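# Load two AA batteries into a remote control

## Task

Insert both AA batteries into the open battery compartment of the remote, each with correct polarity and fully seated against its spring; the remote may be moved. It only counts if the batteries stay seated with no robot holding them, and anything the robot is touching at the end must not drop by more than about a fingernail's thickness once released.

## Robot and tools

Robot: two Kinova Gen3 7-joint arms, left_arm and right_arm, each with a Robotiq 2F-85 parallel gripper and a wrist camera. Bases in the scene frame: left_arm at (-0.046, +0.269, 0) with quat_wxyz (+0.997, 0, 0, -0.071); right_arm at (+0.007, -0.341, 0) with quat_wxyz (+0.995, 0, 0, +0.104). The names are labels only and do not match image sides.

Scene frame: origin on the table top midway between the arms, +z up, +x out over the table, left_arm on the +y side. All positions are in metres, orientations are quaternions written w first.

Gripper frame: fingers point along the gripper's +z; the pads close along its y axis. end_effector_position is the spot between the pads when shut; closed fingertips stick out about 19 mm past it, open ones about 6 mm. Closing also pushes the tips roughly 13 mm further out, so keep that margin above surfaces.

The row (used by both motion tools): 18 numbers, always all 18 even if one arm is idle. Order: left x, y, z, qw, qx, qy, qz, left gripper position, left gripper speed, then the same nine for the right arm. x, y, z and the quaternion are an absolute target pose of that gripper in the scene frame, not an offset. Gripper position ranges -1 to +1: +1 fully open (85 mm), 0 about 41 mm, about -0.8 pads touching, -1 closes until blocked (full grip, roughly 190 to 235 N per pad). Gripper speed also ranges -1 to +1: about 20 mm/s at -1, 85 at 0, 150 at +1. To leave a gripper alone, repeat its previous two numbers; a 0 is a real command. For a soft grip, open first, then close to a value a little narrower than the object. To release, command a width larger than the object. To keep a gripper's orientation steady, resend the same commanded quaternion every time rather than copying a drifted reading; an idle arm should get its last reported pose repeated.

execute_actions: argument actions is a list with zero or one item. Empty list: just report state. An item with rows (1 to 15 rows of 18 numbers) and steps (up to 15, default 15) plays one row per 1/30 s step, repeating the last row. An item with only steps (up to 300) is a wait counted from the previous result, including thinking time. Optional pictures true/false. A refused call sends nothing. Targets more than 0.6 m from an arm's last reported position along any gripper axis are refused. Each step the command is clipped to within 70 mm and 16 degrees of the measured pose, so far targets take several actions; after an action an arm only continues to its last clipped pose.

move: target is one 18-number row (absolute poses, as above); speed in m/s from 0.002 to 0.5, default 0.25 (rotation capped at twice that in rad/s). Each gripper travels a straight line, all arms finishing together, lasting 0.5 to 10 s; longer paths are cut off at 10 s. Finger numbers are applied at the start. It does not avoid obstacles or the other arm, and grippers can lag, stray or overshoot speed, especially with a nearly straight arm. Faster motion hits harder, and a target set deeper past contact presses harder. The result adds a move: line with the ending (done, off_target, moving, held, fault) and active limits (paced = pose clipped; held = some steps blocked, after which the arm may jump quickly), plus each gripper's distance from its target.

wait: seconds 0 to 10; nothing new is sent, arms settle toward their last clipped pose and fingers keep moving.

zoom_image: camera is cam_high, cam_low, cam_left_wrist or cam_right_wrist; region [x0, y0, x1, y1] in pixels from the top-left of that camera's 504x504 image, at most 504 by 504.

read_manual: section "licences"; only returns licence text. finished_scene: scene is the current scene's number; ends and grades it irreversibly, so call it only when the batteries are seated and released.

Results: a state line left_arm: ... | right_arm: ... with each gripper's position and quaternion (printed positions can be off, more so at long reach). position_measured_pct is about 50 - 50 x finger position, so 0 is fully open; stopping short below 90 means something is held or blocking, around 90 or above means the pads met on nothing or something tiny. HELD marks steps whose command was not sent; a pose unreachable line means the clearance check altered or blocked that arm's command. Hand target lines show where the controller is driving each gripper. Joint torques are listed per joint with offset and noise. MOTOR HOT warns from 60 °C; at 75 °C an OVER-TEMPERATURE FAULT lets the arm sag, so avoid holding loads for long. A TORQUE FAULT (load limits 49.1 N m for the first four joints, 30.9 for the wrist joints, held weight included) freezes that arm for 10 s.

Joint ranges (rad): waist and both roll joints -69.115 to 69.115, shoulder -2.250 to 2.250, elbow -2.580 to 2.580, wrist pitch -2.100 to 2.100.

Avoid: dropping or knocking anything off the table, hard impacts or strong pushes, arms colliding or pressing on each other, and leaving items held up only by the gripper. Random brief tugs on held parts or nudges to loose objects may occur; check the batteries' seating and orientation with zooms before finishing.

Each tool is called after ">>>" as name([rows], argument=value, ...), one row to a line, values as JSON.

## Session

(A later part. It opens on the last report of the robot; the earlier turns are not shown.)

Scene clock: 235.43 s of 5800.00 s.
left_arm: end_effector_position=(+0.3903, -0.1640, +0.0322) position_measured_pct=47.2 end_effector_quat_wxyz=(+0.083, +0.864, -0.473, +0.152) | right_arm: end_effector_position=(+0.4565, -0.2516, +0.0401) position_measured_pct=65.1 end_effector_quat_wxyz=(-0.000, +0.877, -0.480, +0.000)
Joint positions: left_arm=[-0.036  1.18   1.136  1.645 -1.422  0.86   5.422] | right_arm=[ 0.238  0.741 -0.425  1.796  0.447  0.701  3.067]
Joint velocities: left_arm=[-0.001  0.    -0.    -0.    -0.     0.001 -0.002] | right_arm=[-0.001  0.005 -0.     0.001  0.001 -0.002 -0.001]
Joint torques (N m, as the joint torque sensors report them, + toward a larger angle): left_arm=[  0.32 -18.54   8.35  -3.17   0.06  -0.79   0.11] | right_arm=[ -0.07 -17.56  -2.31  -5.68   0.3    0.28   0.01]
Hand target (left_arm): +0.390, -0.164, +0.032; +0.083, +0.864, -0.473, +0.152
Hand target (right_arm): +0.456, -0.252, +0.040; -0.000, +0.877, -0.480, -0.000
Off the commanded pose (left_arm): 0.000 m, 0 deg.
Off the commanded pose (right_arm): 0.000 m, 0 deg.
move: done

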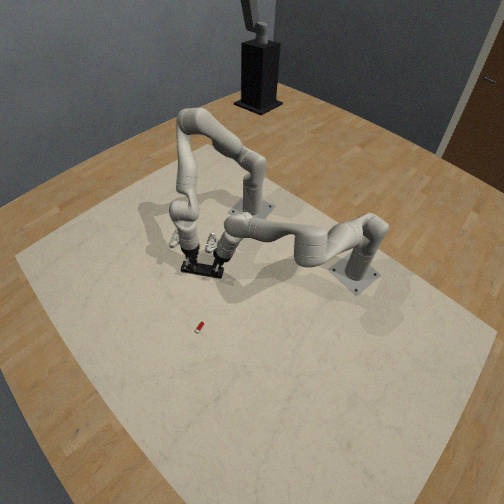

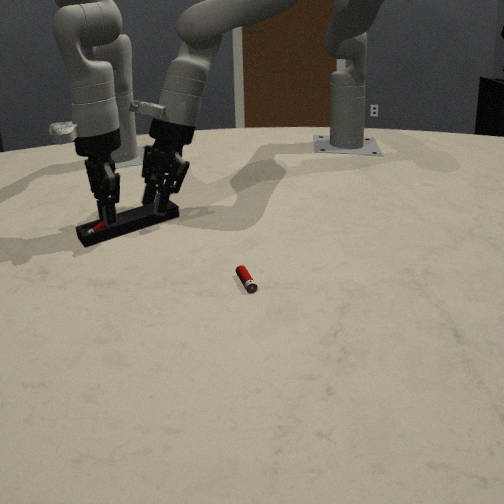

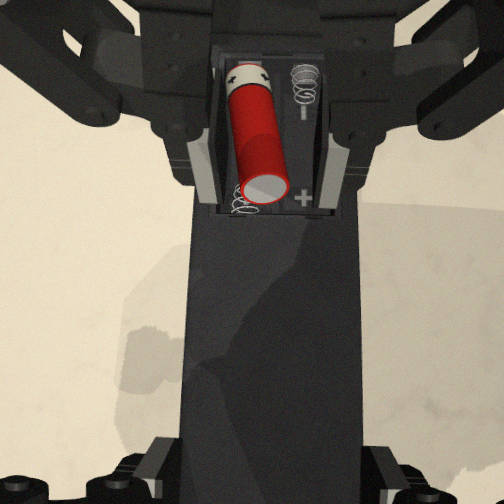

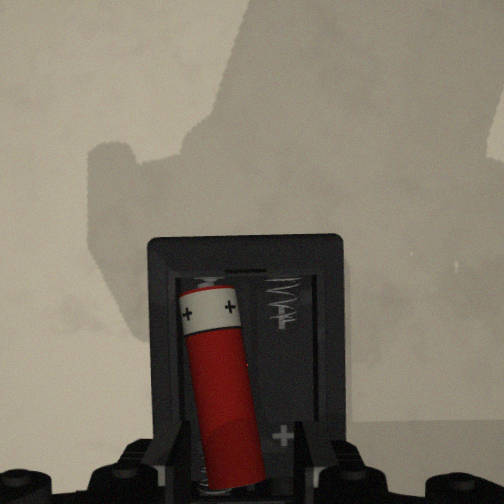

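>>> move(target=[0.390,-0.164,0.032,0.0835,0.864,-0.473,0.152,-1,0,0.4565,-0.2516,0.0405,0,0.877,-0.48,0,-1,-0.7], speed=0.01)

>>> move(target=[0.390,-0.164,0.032,0.0835,0.864,-0.473,0.152,-1,0,0.4565,-0.2516,0.075,0,0.877,-0.48,0,-1,-0.7], speed=0.03)

Scene clock: 242.37 s of 5800.00 s.
left_arm: end_effector_position=(+0.3891, -0.1650, +0.0322) position_measured_pct=47.2 end_effector_quat_wxyz=(+0.084, +0.863, -0.474, +0.152) | right_arm: end_effector_position=(+0.4581, -0.2502, +0.0417) position_measured_pct=82.1 end_effector_quat_wxyz=(-0.002, +0.878, -0.479, +0.002)
Joint positions: left_arm=[-0.034  1.18   1.136  1.645 -1.422  0.859  5.422] | right_arm=[ 0.237  0.739 -0.427  1.794  0.446  0.701  3.067]
Joint velocities: left_arm=[ 0.001 -0.002 -0.001 -0.     0.002 -0.001  0.001] | right_arm=[ 0.    -0.    -0.     0.    -0.     0.001  0.   ]
Joint torques (N m, as the joint torque sensors report them, + toward a larger angle): left_arm=[ -0.88 -18.7    8.15  -3.98  -0.04  -0.04   0.47] | right_arm=[  0.58 -16.55  -1.52  -4.28   0.02   0.81  -0.14]
Hand target (left_arm): +0.390, -0.164, +0.032; +0.083, +0.864, -0.473, +0.152
Hand target (right_arm): +0.456, -0.252, +0.041; -0.000, +0.877, -0.480, +0.000
Off the commanded pose (left_arm): 0.001 m, 0 deg.
Off the commanded pose (right_arm): 0.003 m, 0 deg.
After step 90, 3.10 s passed at rest.
move: done

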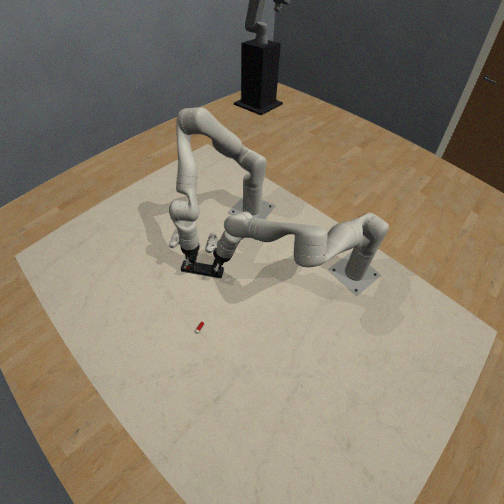

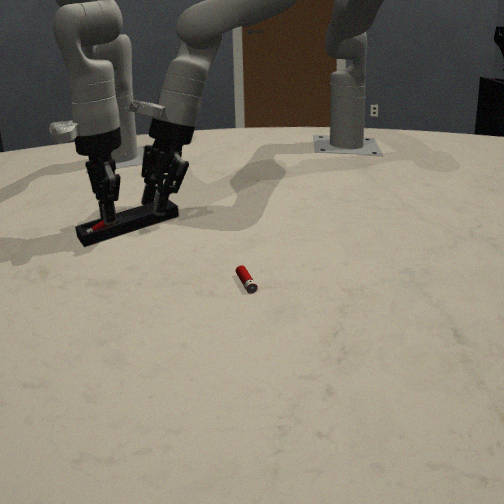

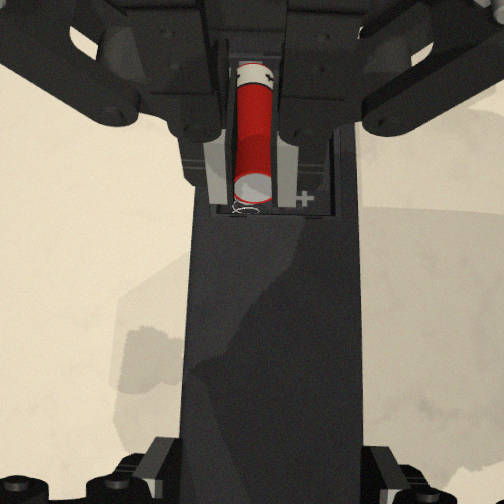

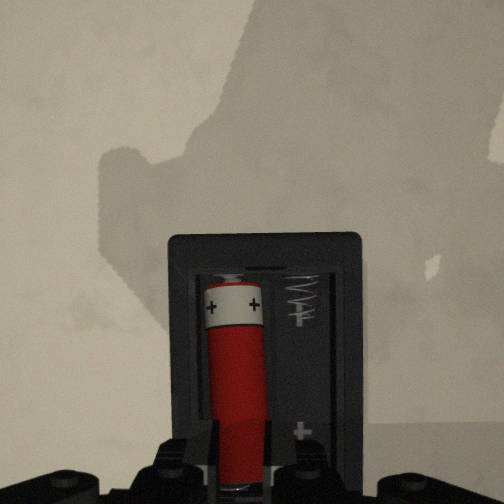

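Scene clock: 243.73 s of 5800.00 s.
left_arm: end_effector_position=(+0.3898, -0.1643, +0.0322) position_measured_pct=47.2 end_effector_quat_wxyz=(+0.084, +0.864, -0.473, +0.152) | right_arm: end_effector_position=(+0.4565, -0.2516, +0.0749) position_measured_pct=82.5 end_effector_quat_wxyz=(+0.000, +0.877, -0.480, -0.000)
Joint positions: left_arm=[-0.035  1.18   1.136  1.645 -1.421  0.859  5.422] | right_arm=[ 0.261  0.68  -0.46   1.772  0.406  0.785  3.101]
Joint velocities: left_arm=[ 0.     0.    -0.001  0.     0.    -0.001  0.001] | right_arm=[ 0.002 -0.004 -0.    -0.001 -0.002  0.003  0.001]
Joint torques (N m, as the joint torque sensors report them, + toward a larger angle): left_arm=[ -0.3  -18.66   8.22  -3.52  -0.12  -0.65   0.14] | right_arm=[ -0.04 -17.61  -2.81  -6.2    0.25  -0.01  -0.25]
Hand target (left_arm): +0.390, -0.164, +0.032; +0.083, +0.864, -0.473, +0.152
Hand target (right_arm): +0.457, -0.252, +0.075; +0.000, +0.877, -0.480, +0.000
Off the commanded pose (left_arm): 0.000 m, 0 deg.
Off the commanded pose (right_arm): 0.000 m, 0 deg.
move: done

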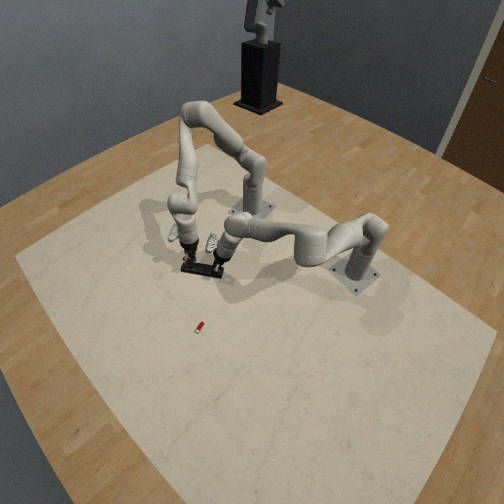

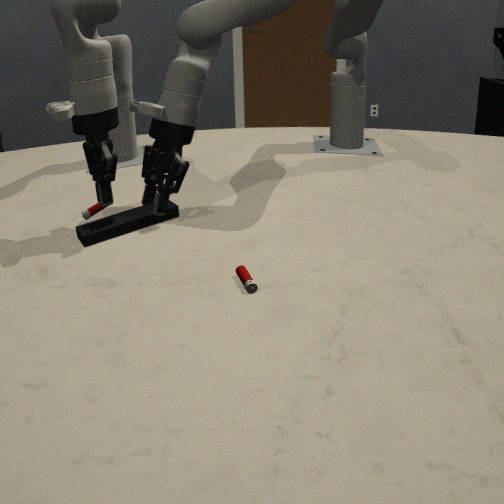

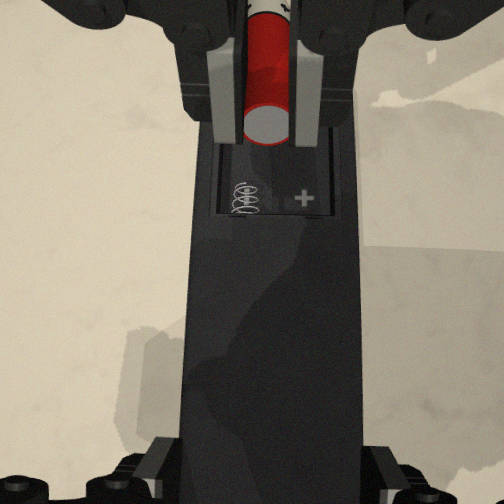

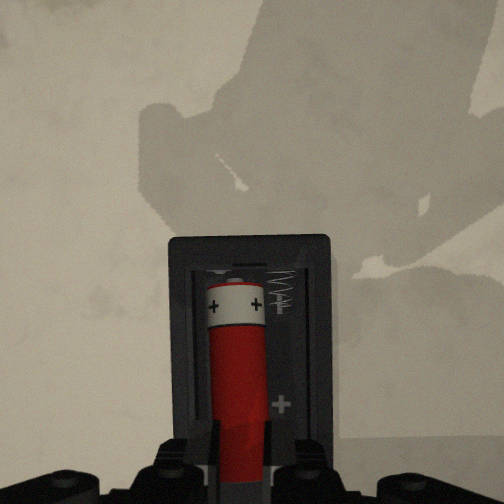

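>>> move(target=[0.390,-0.164,0.032,0.0835,0.864,-0.473,0.152,-1,0,0.4675,-0.263,0.07,0,0.877,-0.48,0,-1,-0.7], speed=0.02)

>>> move(target=[0.390,-0.164,0.032,0.0835,0.864,-0.473,0.152,-1,0,0.4675,-0.263,0.052,0,0.877,-0.48,0,-1,-0.7], speed=0.015)

>>> zoom_image(camera="cam_low", region=[60,170,200,260])

Scene clock: 261.47 s of 5800.00 s.
left_arm: end_effector_position=(+0.3898, -0.1643, +0.0322) position_measured_pct=47.2 end_effector_quat_wxyz=(+0.084, +0.864, -0.473, +0.152) | right_arm: end_effector_position=(+0.4675, -0.2629, +0.0701) position_measured_pct=82.5 end_effector_quat_wxyz=(-0.000, +0.877, -0.480, +0.000)
Joint positions: left_arm=[-0.035  1.18   1.135  1.645 -1.421  0.859  5.422] | right_arm=[ 0.284  0.702 -0.456  1.745  0.412  0.791  3.13 ]
Joint velocities: left_arm=[-0.001 -0.     0.    -0.001  0.     0.    -0.002] | right_arm=[ 0.002  0.002 -0.    -0.002 -0.     0.001  0.002]
Joint torques (N m, as the joint torque sensors report them, + toward a larger angle): left_arm=[ -0.05 -18.53   8.34  -3.12   0.03  -0.47  -0.05] | right_arm=[ -0.04 -17.9   -2.43  -6.71   0.41   0.04  -0.04]
Hand target (left_arm): +0.390, -0.164, +0.032; +0.083, +0.864, -0.473, +0.152
Hand target (right_arm): +0.468, -0.263, +0.070; -0.000, +0.877, -0.480, +0.000
Off the commanded pose (left_arm): 0.000 m, 0 deg.
Off the commanded pose (right_arm): 0.000 m, 0 deg.
After step 90, 13.67 s passed at rest.
move: done

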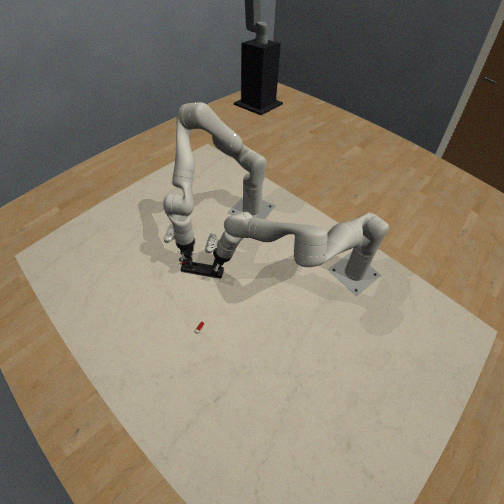

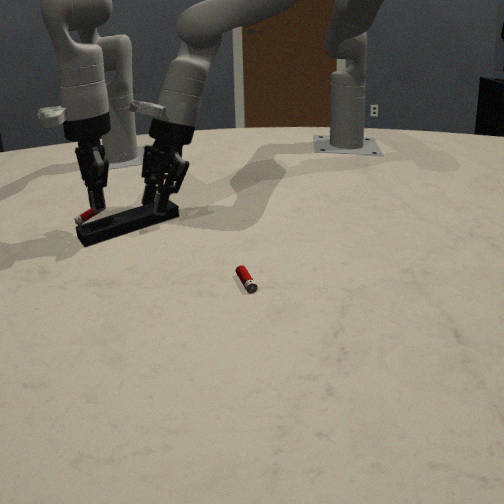

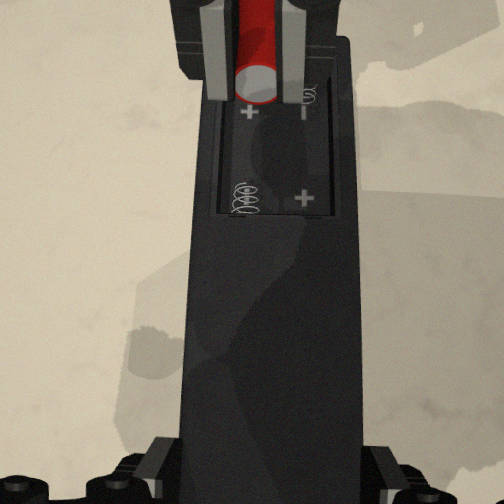

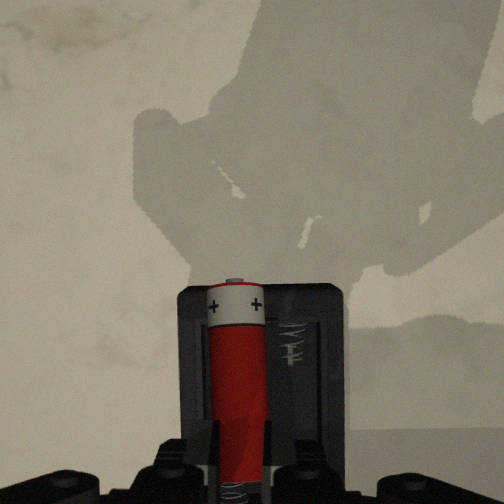

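Scene clock: 262.90 s of 5800.00 s.
left_arm: end_effector_position=(+0.3899, -0.1644, +0.0322) position_measured_pct=47.2 end_effector_quat_wxyz=(+0.084, +0.864, -0.473, +0.152) | right_arm: end_effector_position=(+0.4680, -0.2617, +0.0544) position_measured_pct=82.5 end_effector_quat_wxyz=(-0.001, +0.878, -0.480, +0.001)
Joint positions: left_arm=[-0.035  1.179  1.135  1.645 -1.421  0.859  5.422] | right_arm=[ 0.272  0.728 -0.441  1.757  0.431  0.749  3.114]
Joint velocities: left_arm=[ 0.    -0.    -0.     0.001  0.001 -0.001  0.004] | right_arm=[-0.001 -0.001  0.     0.001  0.    -0.002 -0.001]
Joint torques (N m, as the joint torque sensors report them, + toward a larger angle): left_arm=[ -0.33 -18.26   8.13  -3.36   0.19  -0.57   0.2 ] | right_arm=[  0.67 -13.69  -1.13  -6.03   0.45  -0.92  -0.15]
Hand target (left_arm): +0.390, -0.164, +0.032; +0.083, +0.864, -0.473, +0.152
Hand target (right_arm): +0.467, -0.263, +0.052; -0.000, +0.877, -0.480, -0.000
Off the commanded pose (left_arm): 0.000 m, 0 deg.
Off the commanded pose (right_arm): 0.003 m, 0 deg.
move: done

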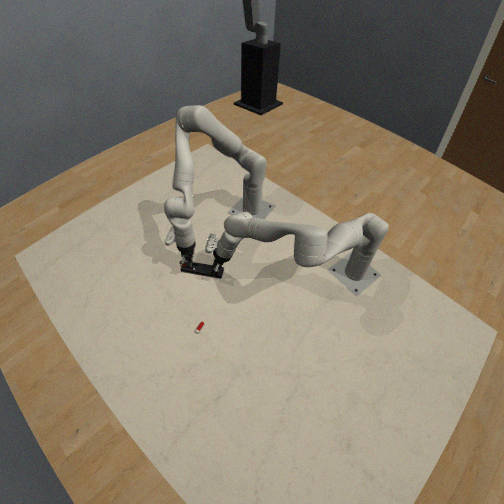

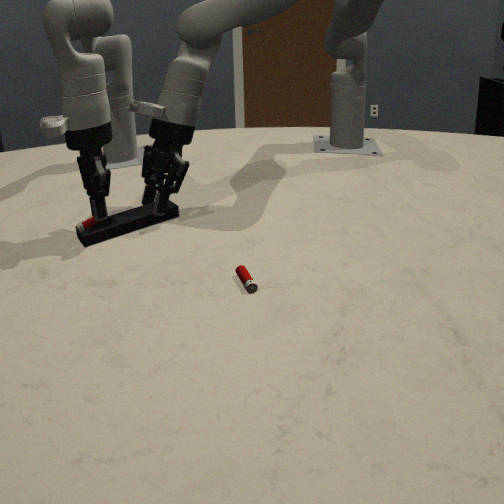

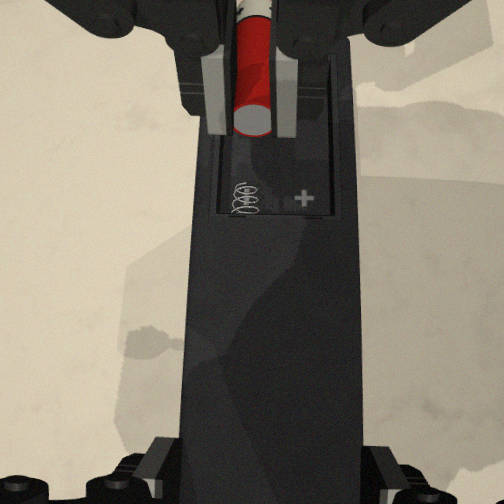

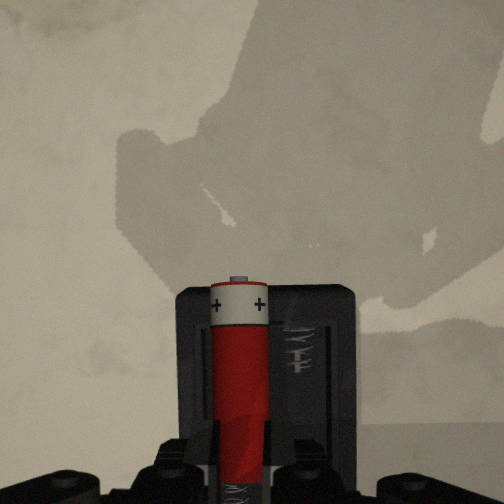

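Region (60, 170, 200, 260) of cam_low's 504x504 image, scaled by 3.600, with more detail than that image has; it fills the top 324 rows of this view, and the rest is white.

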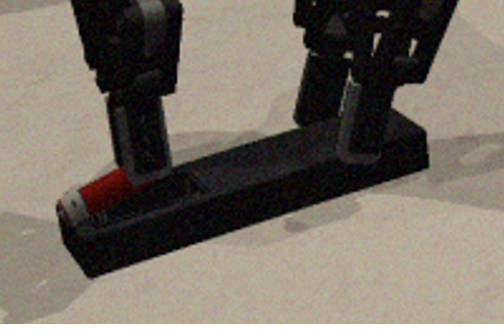

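>>> move(target=[0.390,-0.164,0.032,0.0835,0.864,-0.473,0.152,-1,0,0.4655,-0.258,0.053,0,0.877,-0.48,0,-1,-0.7], speed=0.01)

>>> move(target=[0.390,-0.164,0.032,0.0835,0.864,-0.473,0.152,-1,0,0.4655,-0.258,0.053,0,0.877,-0.48,0,-0.45,-0.7], speed=0.01)

>>> move(target=[0.390,-0.164,0.032,0.0835,0.864,-0.473,0.152,-1,0,0.494,-0.306,0.09,0.0835,0.864,-0.473,0.152,-1,0], speed=0.08)

Scene clock: 273.73 s of 5800.00 s.
left_arm: end_effector_position=(+0.3899, -0.1637, +0.0322) position_measured_pct=47.2 end_effector_quat_wxyz=(+0.083, +0.864, -0.473, +0.152) | right_arm: end_effector_position=(+0.4681, -0.2605, +0.0549) position_measured_pct=82.5 end_effector_quat_wxyz=(-0.000, +0.876, -0.481, +0.003)
Joint positions: left_arm=[-0.035  1.179  1.135  1.646 -1.421  0.86   5.422] | right_arm=[ 0.265  0.726 -0.438  1.758  0.433  0.748  3.103]
Joint velocities: left_arm=[-0.001 -0.001  0.002 -0.001 -0.002  0.001 -0.   ] | right_arm=[-0.     0.001 -0.001  0.     0.002 -0.    -0.002]
Joint torques (N m, as the joint torque sensors report them, + toward a larger angle): left_arm=[  0.6  -18.38   7.93  -3.98  -0.38  -0.85   0.01] | right_arm=[ -1.72 -15.06  -4.17  -4.31  -0.89  -0.12  -0.21]
Hand target (left_arm): +0.390, -0.164, +0.032; +0.083, +0.864, -0.473, +0.152
Hand target (right_arm): +0.465, -0.258, +0.053; -0.000, +0.877, -0.480, -0.000
Off the commanded pose (left_arm): 0.000 m, 0 deg.
Off the commanded pose (right_arm): 0.004 m, 0 deg.
After step 90, 7.13 s passed at rest.
move: off_target (right_arm)

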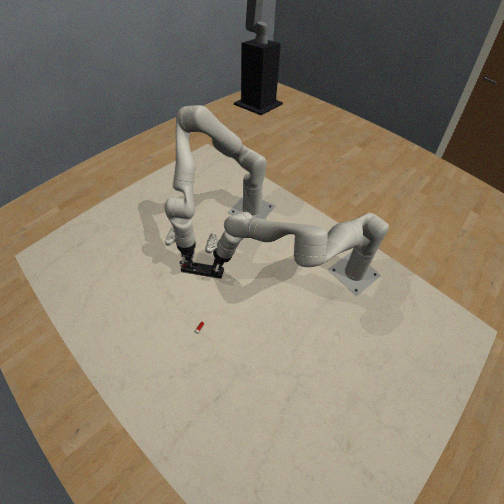

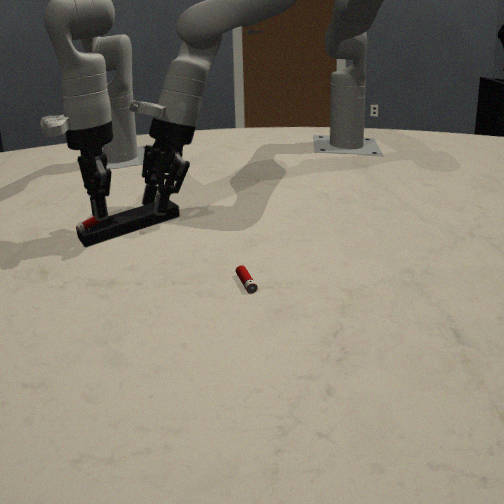

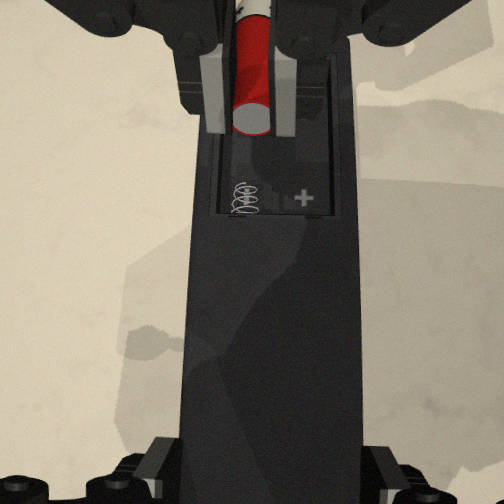

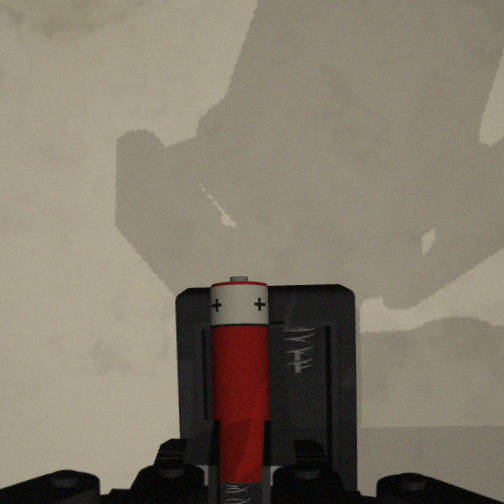

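Scene clock: 274.43 s of 5800.00 s.
left_arm: end_effector_position=(+0.3902, -0.1638, +0.0322) position_measured_pct=47.2 end_effector_quat_wxyz=(+0.083, +0.864, -0.473, +0.152) | right_arm: end_effector_position=(+0.4655, -0.2580, +0.0530) position_measured_pct=72.6 end_effector_quat_wxyz=(-0.000, +0.877, -0.480, +0.000)
Joint positions: left_arm=[-0.035  1.179  1.135  1.645 -1.421  0.86   5.422] | right_arm=[ 0.263  0.73  -0.44   1.761  0.431  0.748  3.102]
Joint velocities: left_arm=[ 0.    -0.     0.    -0.    -0.002 -0.001 -0.002] | right_arm=[-0.001  0.001 -0.001  0.     0.    -0.     0.001]
Joint torques (N m, as the joint torque sensors report them, + toward a larger angle): left_arm=[  0.34 -18.64   8.31  -3.71  -0.01  -0.92   0.05] | right_arm=[  0.   -17.57  -2.52  -5.94   0.07   0.02  -0.19]
Hand target (left_arm): +0.390, -0.164, +0.032; +0.083, +0.864, -0.473, +0.152
Hand target (right_arm): +0.465, -0.258, +0.053; -0.000, +0.877, -0.480, -0.000
Off the commanded pose (left_arm): 0.000 m, 0 deg.
Off the commanded pose (right_arm): 0.000 m, 0 deg.
move: done

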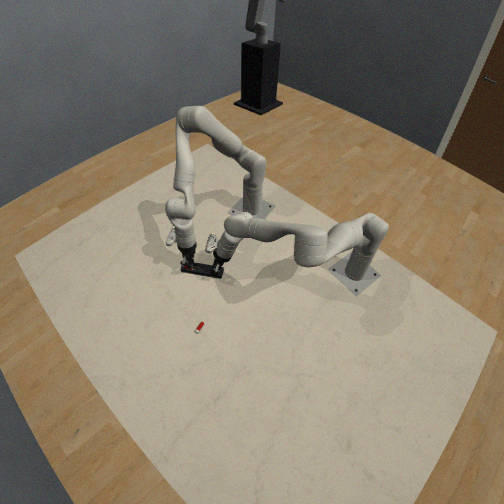

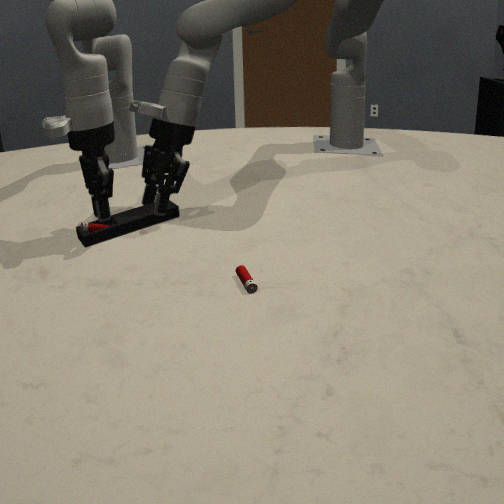

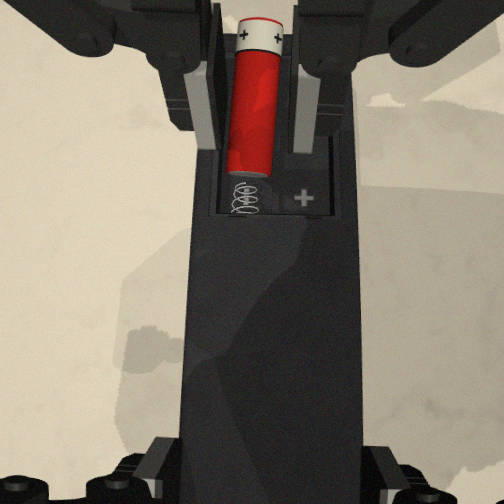

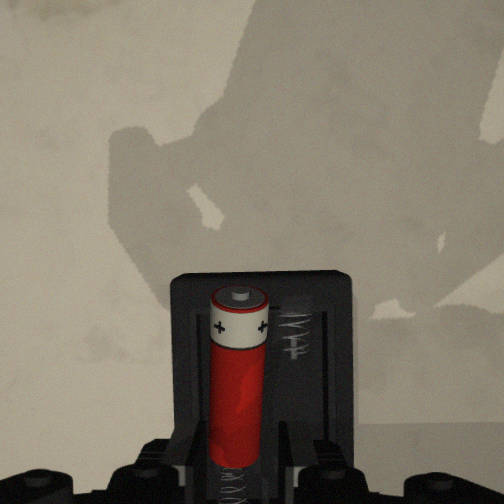

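Scene clock: 276.93 s of 5800.00 s.
left_arm: end_effector_position=(+0.3902, -0.1638, +0.0322) position_measured_pct=47.2 end_effector_quat_wxyz=(+0.083, +0.864, -0.473, +0.152) | right_arm: end_effector_position=(+0.4942, -0.3061, +0.0898) position_measured_pct=91.7 end_effector_quat_wxyz=(+0.084, +0.864, -0.473, +0.151)
Joint positions: left_arm=[-0.036  1.18   1.136  1.645 -1.422  0.86   5.422] | right_arm=[ 0.008  0.637 -0.203  1.818  0.706  0.755  2.813]
Joint velocities: left_arm=[-0.    -0.     0.001 -0.002  0.001  0.001  0.   ] | right_arm=[-0.008 -0.002 -0.     0.001  0.005  0.001 -0.005]
Joint torques (N m, as the joint torque sensors report them, + toward a larger angle): left_arm=[  0.63 -18.44   8.73  -3.85  -0.13  -0.87   0.15] | right_arm=[ -0.37 -17.42  -0.26  -6.38   0.61   0.45  -0.13]
Hand target (left_arm): +0.390, -0.164, +0.032; +0.083, +0.864, -0.473, +0.152
Hand target (right_arm): +0.494, -0.306, +0.090; +0.084, +0.864, -0.472, +0.152
Off the commanded pose (left_arm): 0.000 m, 0 deg.
Off the commanded pose (right_arm): 0.000 m, 0 deg.
move: done

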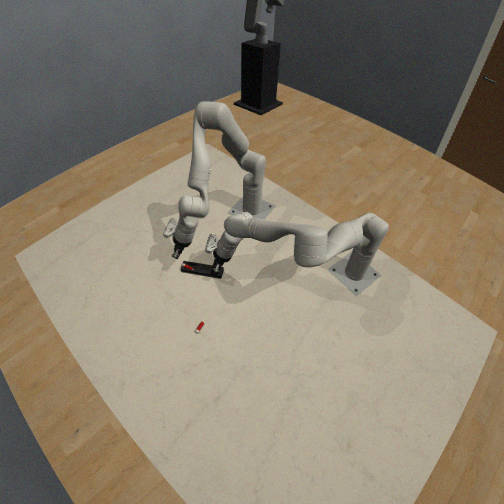

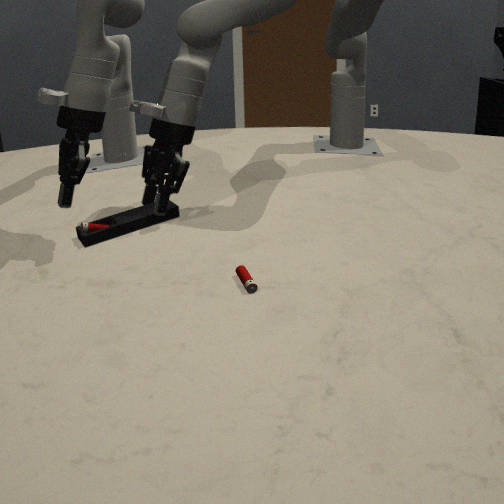

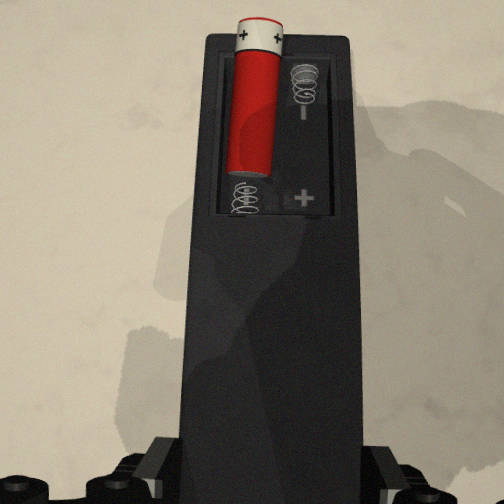

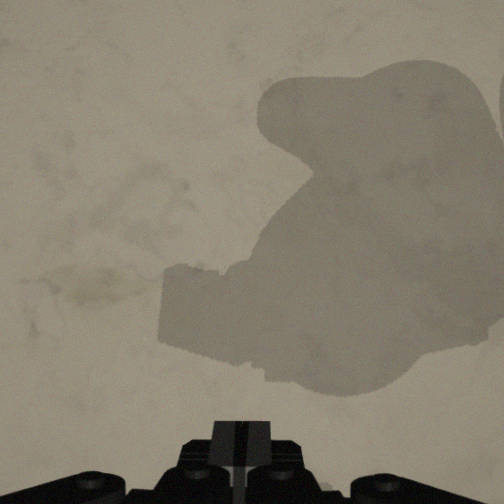

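>>> move(target=[0.390,-0.164,0.032,0.0835,0.864,-0.473,0.152,-1,0,0.495,-0.2995,0.050,0.0835,0.864,-0.473,0.152,-1,0], speed=0.04)

>>> move(target=[0.390,-0.164,0.032,0.0835,0.864,-0.473,0.152,-1,0,0.483,-0.2805,0.049,0.0835,0.864,-0.473,0.152,-1,0], speed=0.01)

Scene clock: 288.77 s of 5800.00 s.
left_arm: end_effector_position=(+0.3902, -0.1638, +0.0322) position_measured_pct=47.2 end_effector_quat_wxyz=(+0.083, +0.864, -0.473, +0.152) | right_arm: end_effector_position=(+0.4949, -0.2995, +0.0501) position_measured_pct=91.7 end_effector_quat_wxyz=(+0.083, +0.864, -0.473, +0.152)
Joint positions: left_arm=[-0.036  1.18   1.136  1.645 -1.422  0.86   5.422] | right_arm=[-0.033  0.715 -0.163  1.836  0.767  0.672  2.721]
Joint velocities: left_arm=[-0.001 -0.001 -0.    -0.001 -0.001  0.001  0.001] | right_arm=[-0.002  0.004  0.001  0.     0.002 -0.002 -0.003]
Joint torques (N m, as the joint torque sensors report them, + toward a larger angle): left_arm=[  0.45 -18.38   8.18  -3.37   0.04  -0.76   0.18] | right_arm=[  0.07 -18.1   -0.22  -5.74   0.77   0.25  -0.26]
Hand target (left_arm): +0.390, -0.164, +0.032; +0.083, +0.864, -0.473, +0.152
Hand target (right_arm): +0.495, -0.299, +0.050; +0.083, +0.864, -0.473, +0.152
Off the commanded pose (left_arm): 0.000 m, 0 deg.
Off the commanded pose (right_arm): 0.000 m, 0 deg.
After step 90, 7.53 s passed at rest.
move: done

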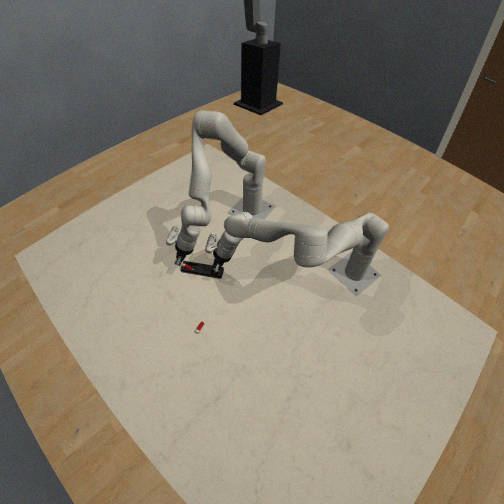

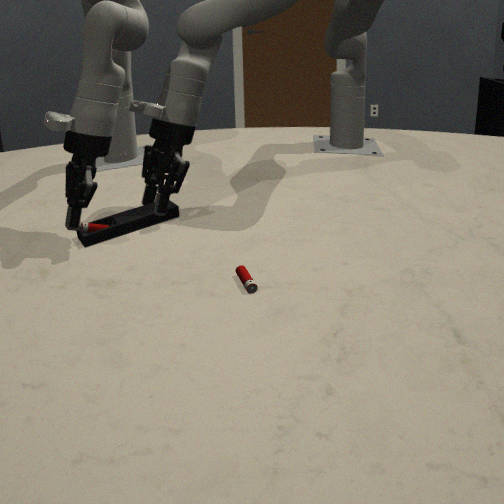

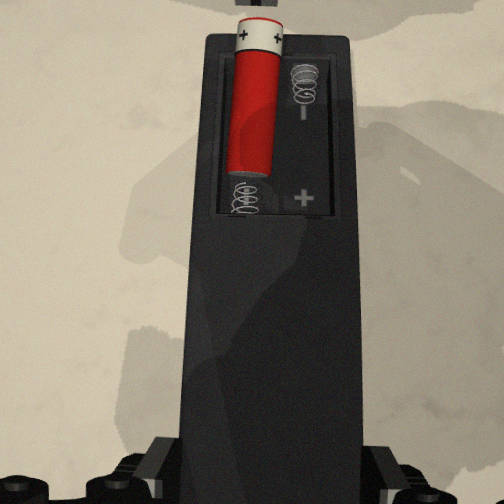

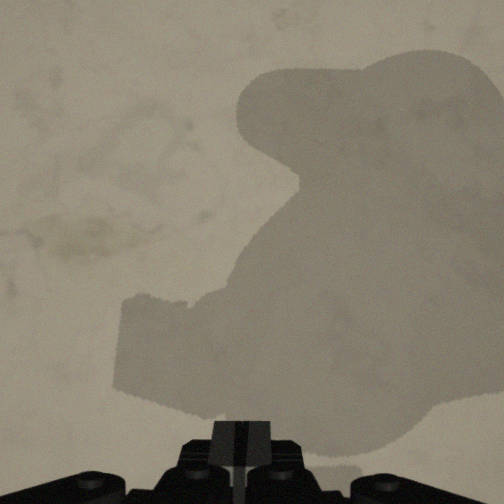

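Scene clock: 291.23 s of 5800.00 s.
left_arm: end_effector_position=(+0.3899, -0.1629, +0.0322) position_measured_pct=47.2 end_effector_quat_wxyz=(+0.083, +0.864, -0.473, +0.151) | right_arm: end_effector_position=(+0.4846, -0.2854, +0.0506) position_measured_pct=91.7 end_effector_quat_wxyz=(+0.086, +0.862, -0.475, +0.154)
Joint positions: left_arm=[-0.037  1.18   1.137  1.646 -1.421  0.863  5.423] | right_arm=[-0.077  0.709 -0.159  1.854  0.77   0.68   2.668]
Joint velocities: left_arm=[ 0.001  0.001  0.001 -0.001  0.001  0.001  0.001] | right_arm=[-0.001 -0.    -0.002  0.     0.002  0.001 -0.003]
Joint torques (N m, as the joint torque sensors report them, + toward a larger angle): left_arm=[  0.98 -17.82   8.39  -4.69  -0.65  -1.28   0.03] | right_arm=[ -2.95 -16.47  -3.88  -4.68  -0.56  -0.64  -0.14]
Hand target (left_arm): +0.390, -0.164, +0.032; +0.083, +0.864, -0.473, +0.152
Hand target (right_arm): +0.483, -0.281, +0.049; +0.084, +0.864, -0.473, +0.152
Off the commanded pose (left_arm): 0.001 m, 0 deg.
Off the commanded pose (right_arm): 0.005 m, 1 deg.
move: off_target (right_arm)

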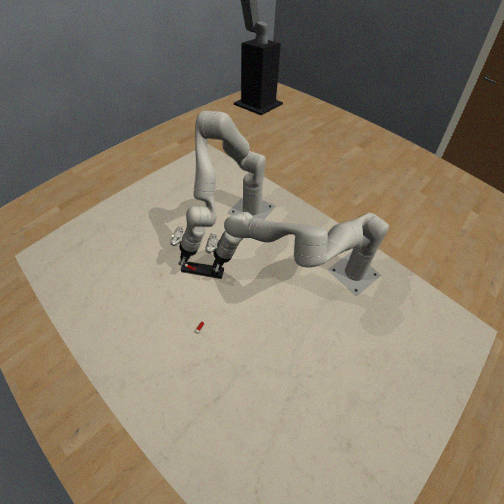

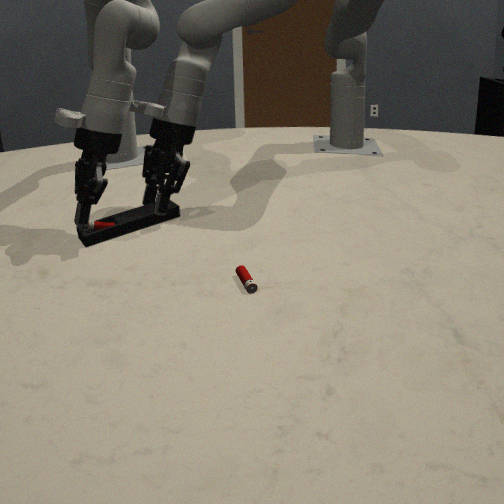

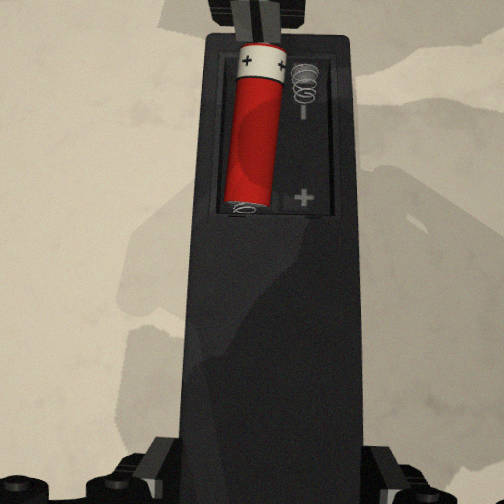

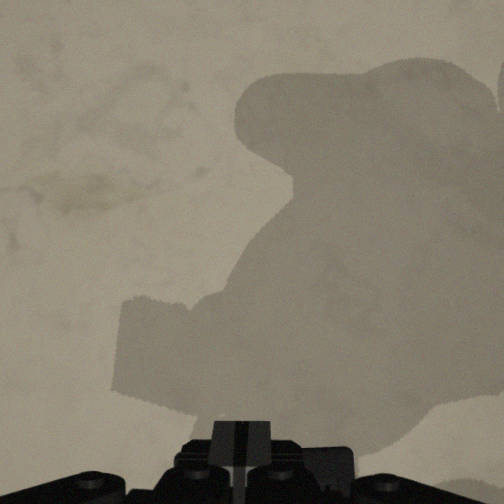

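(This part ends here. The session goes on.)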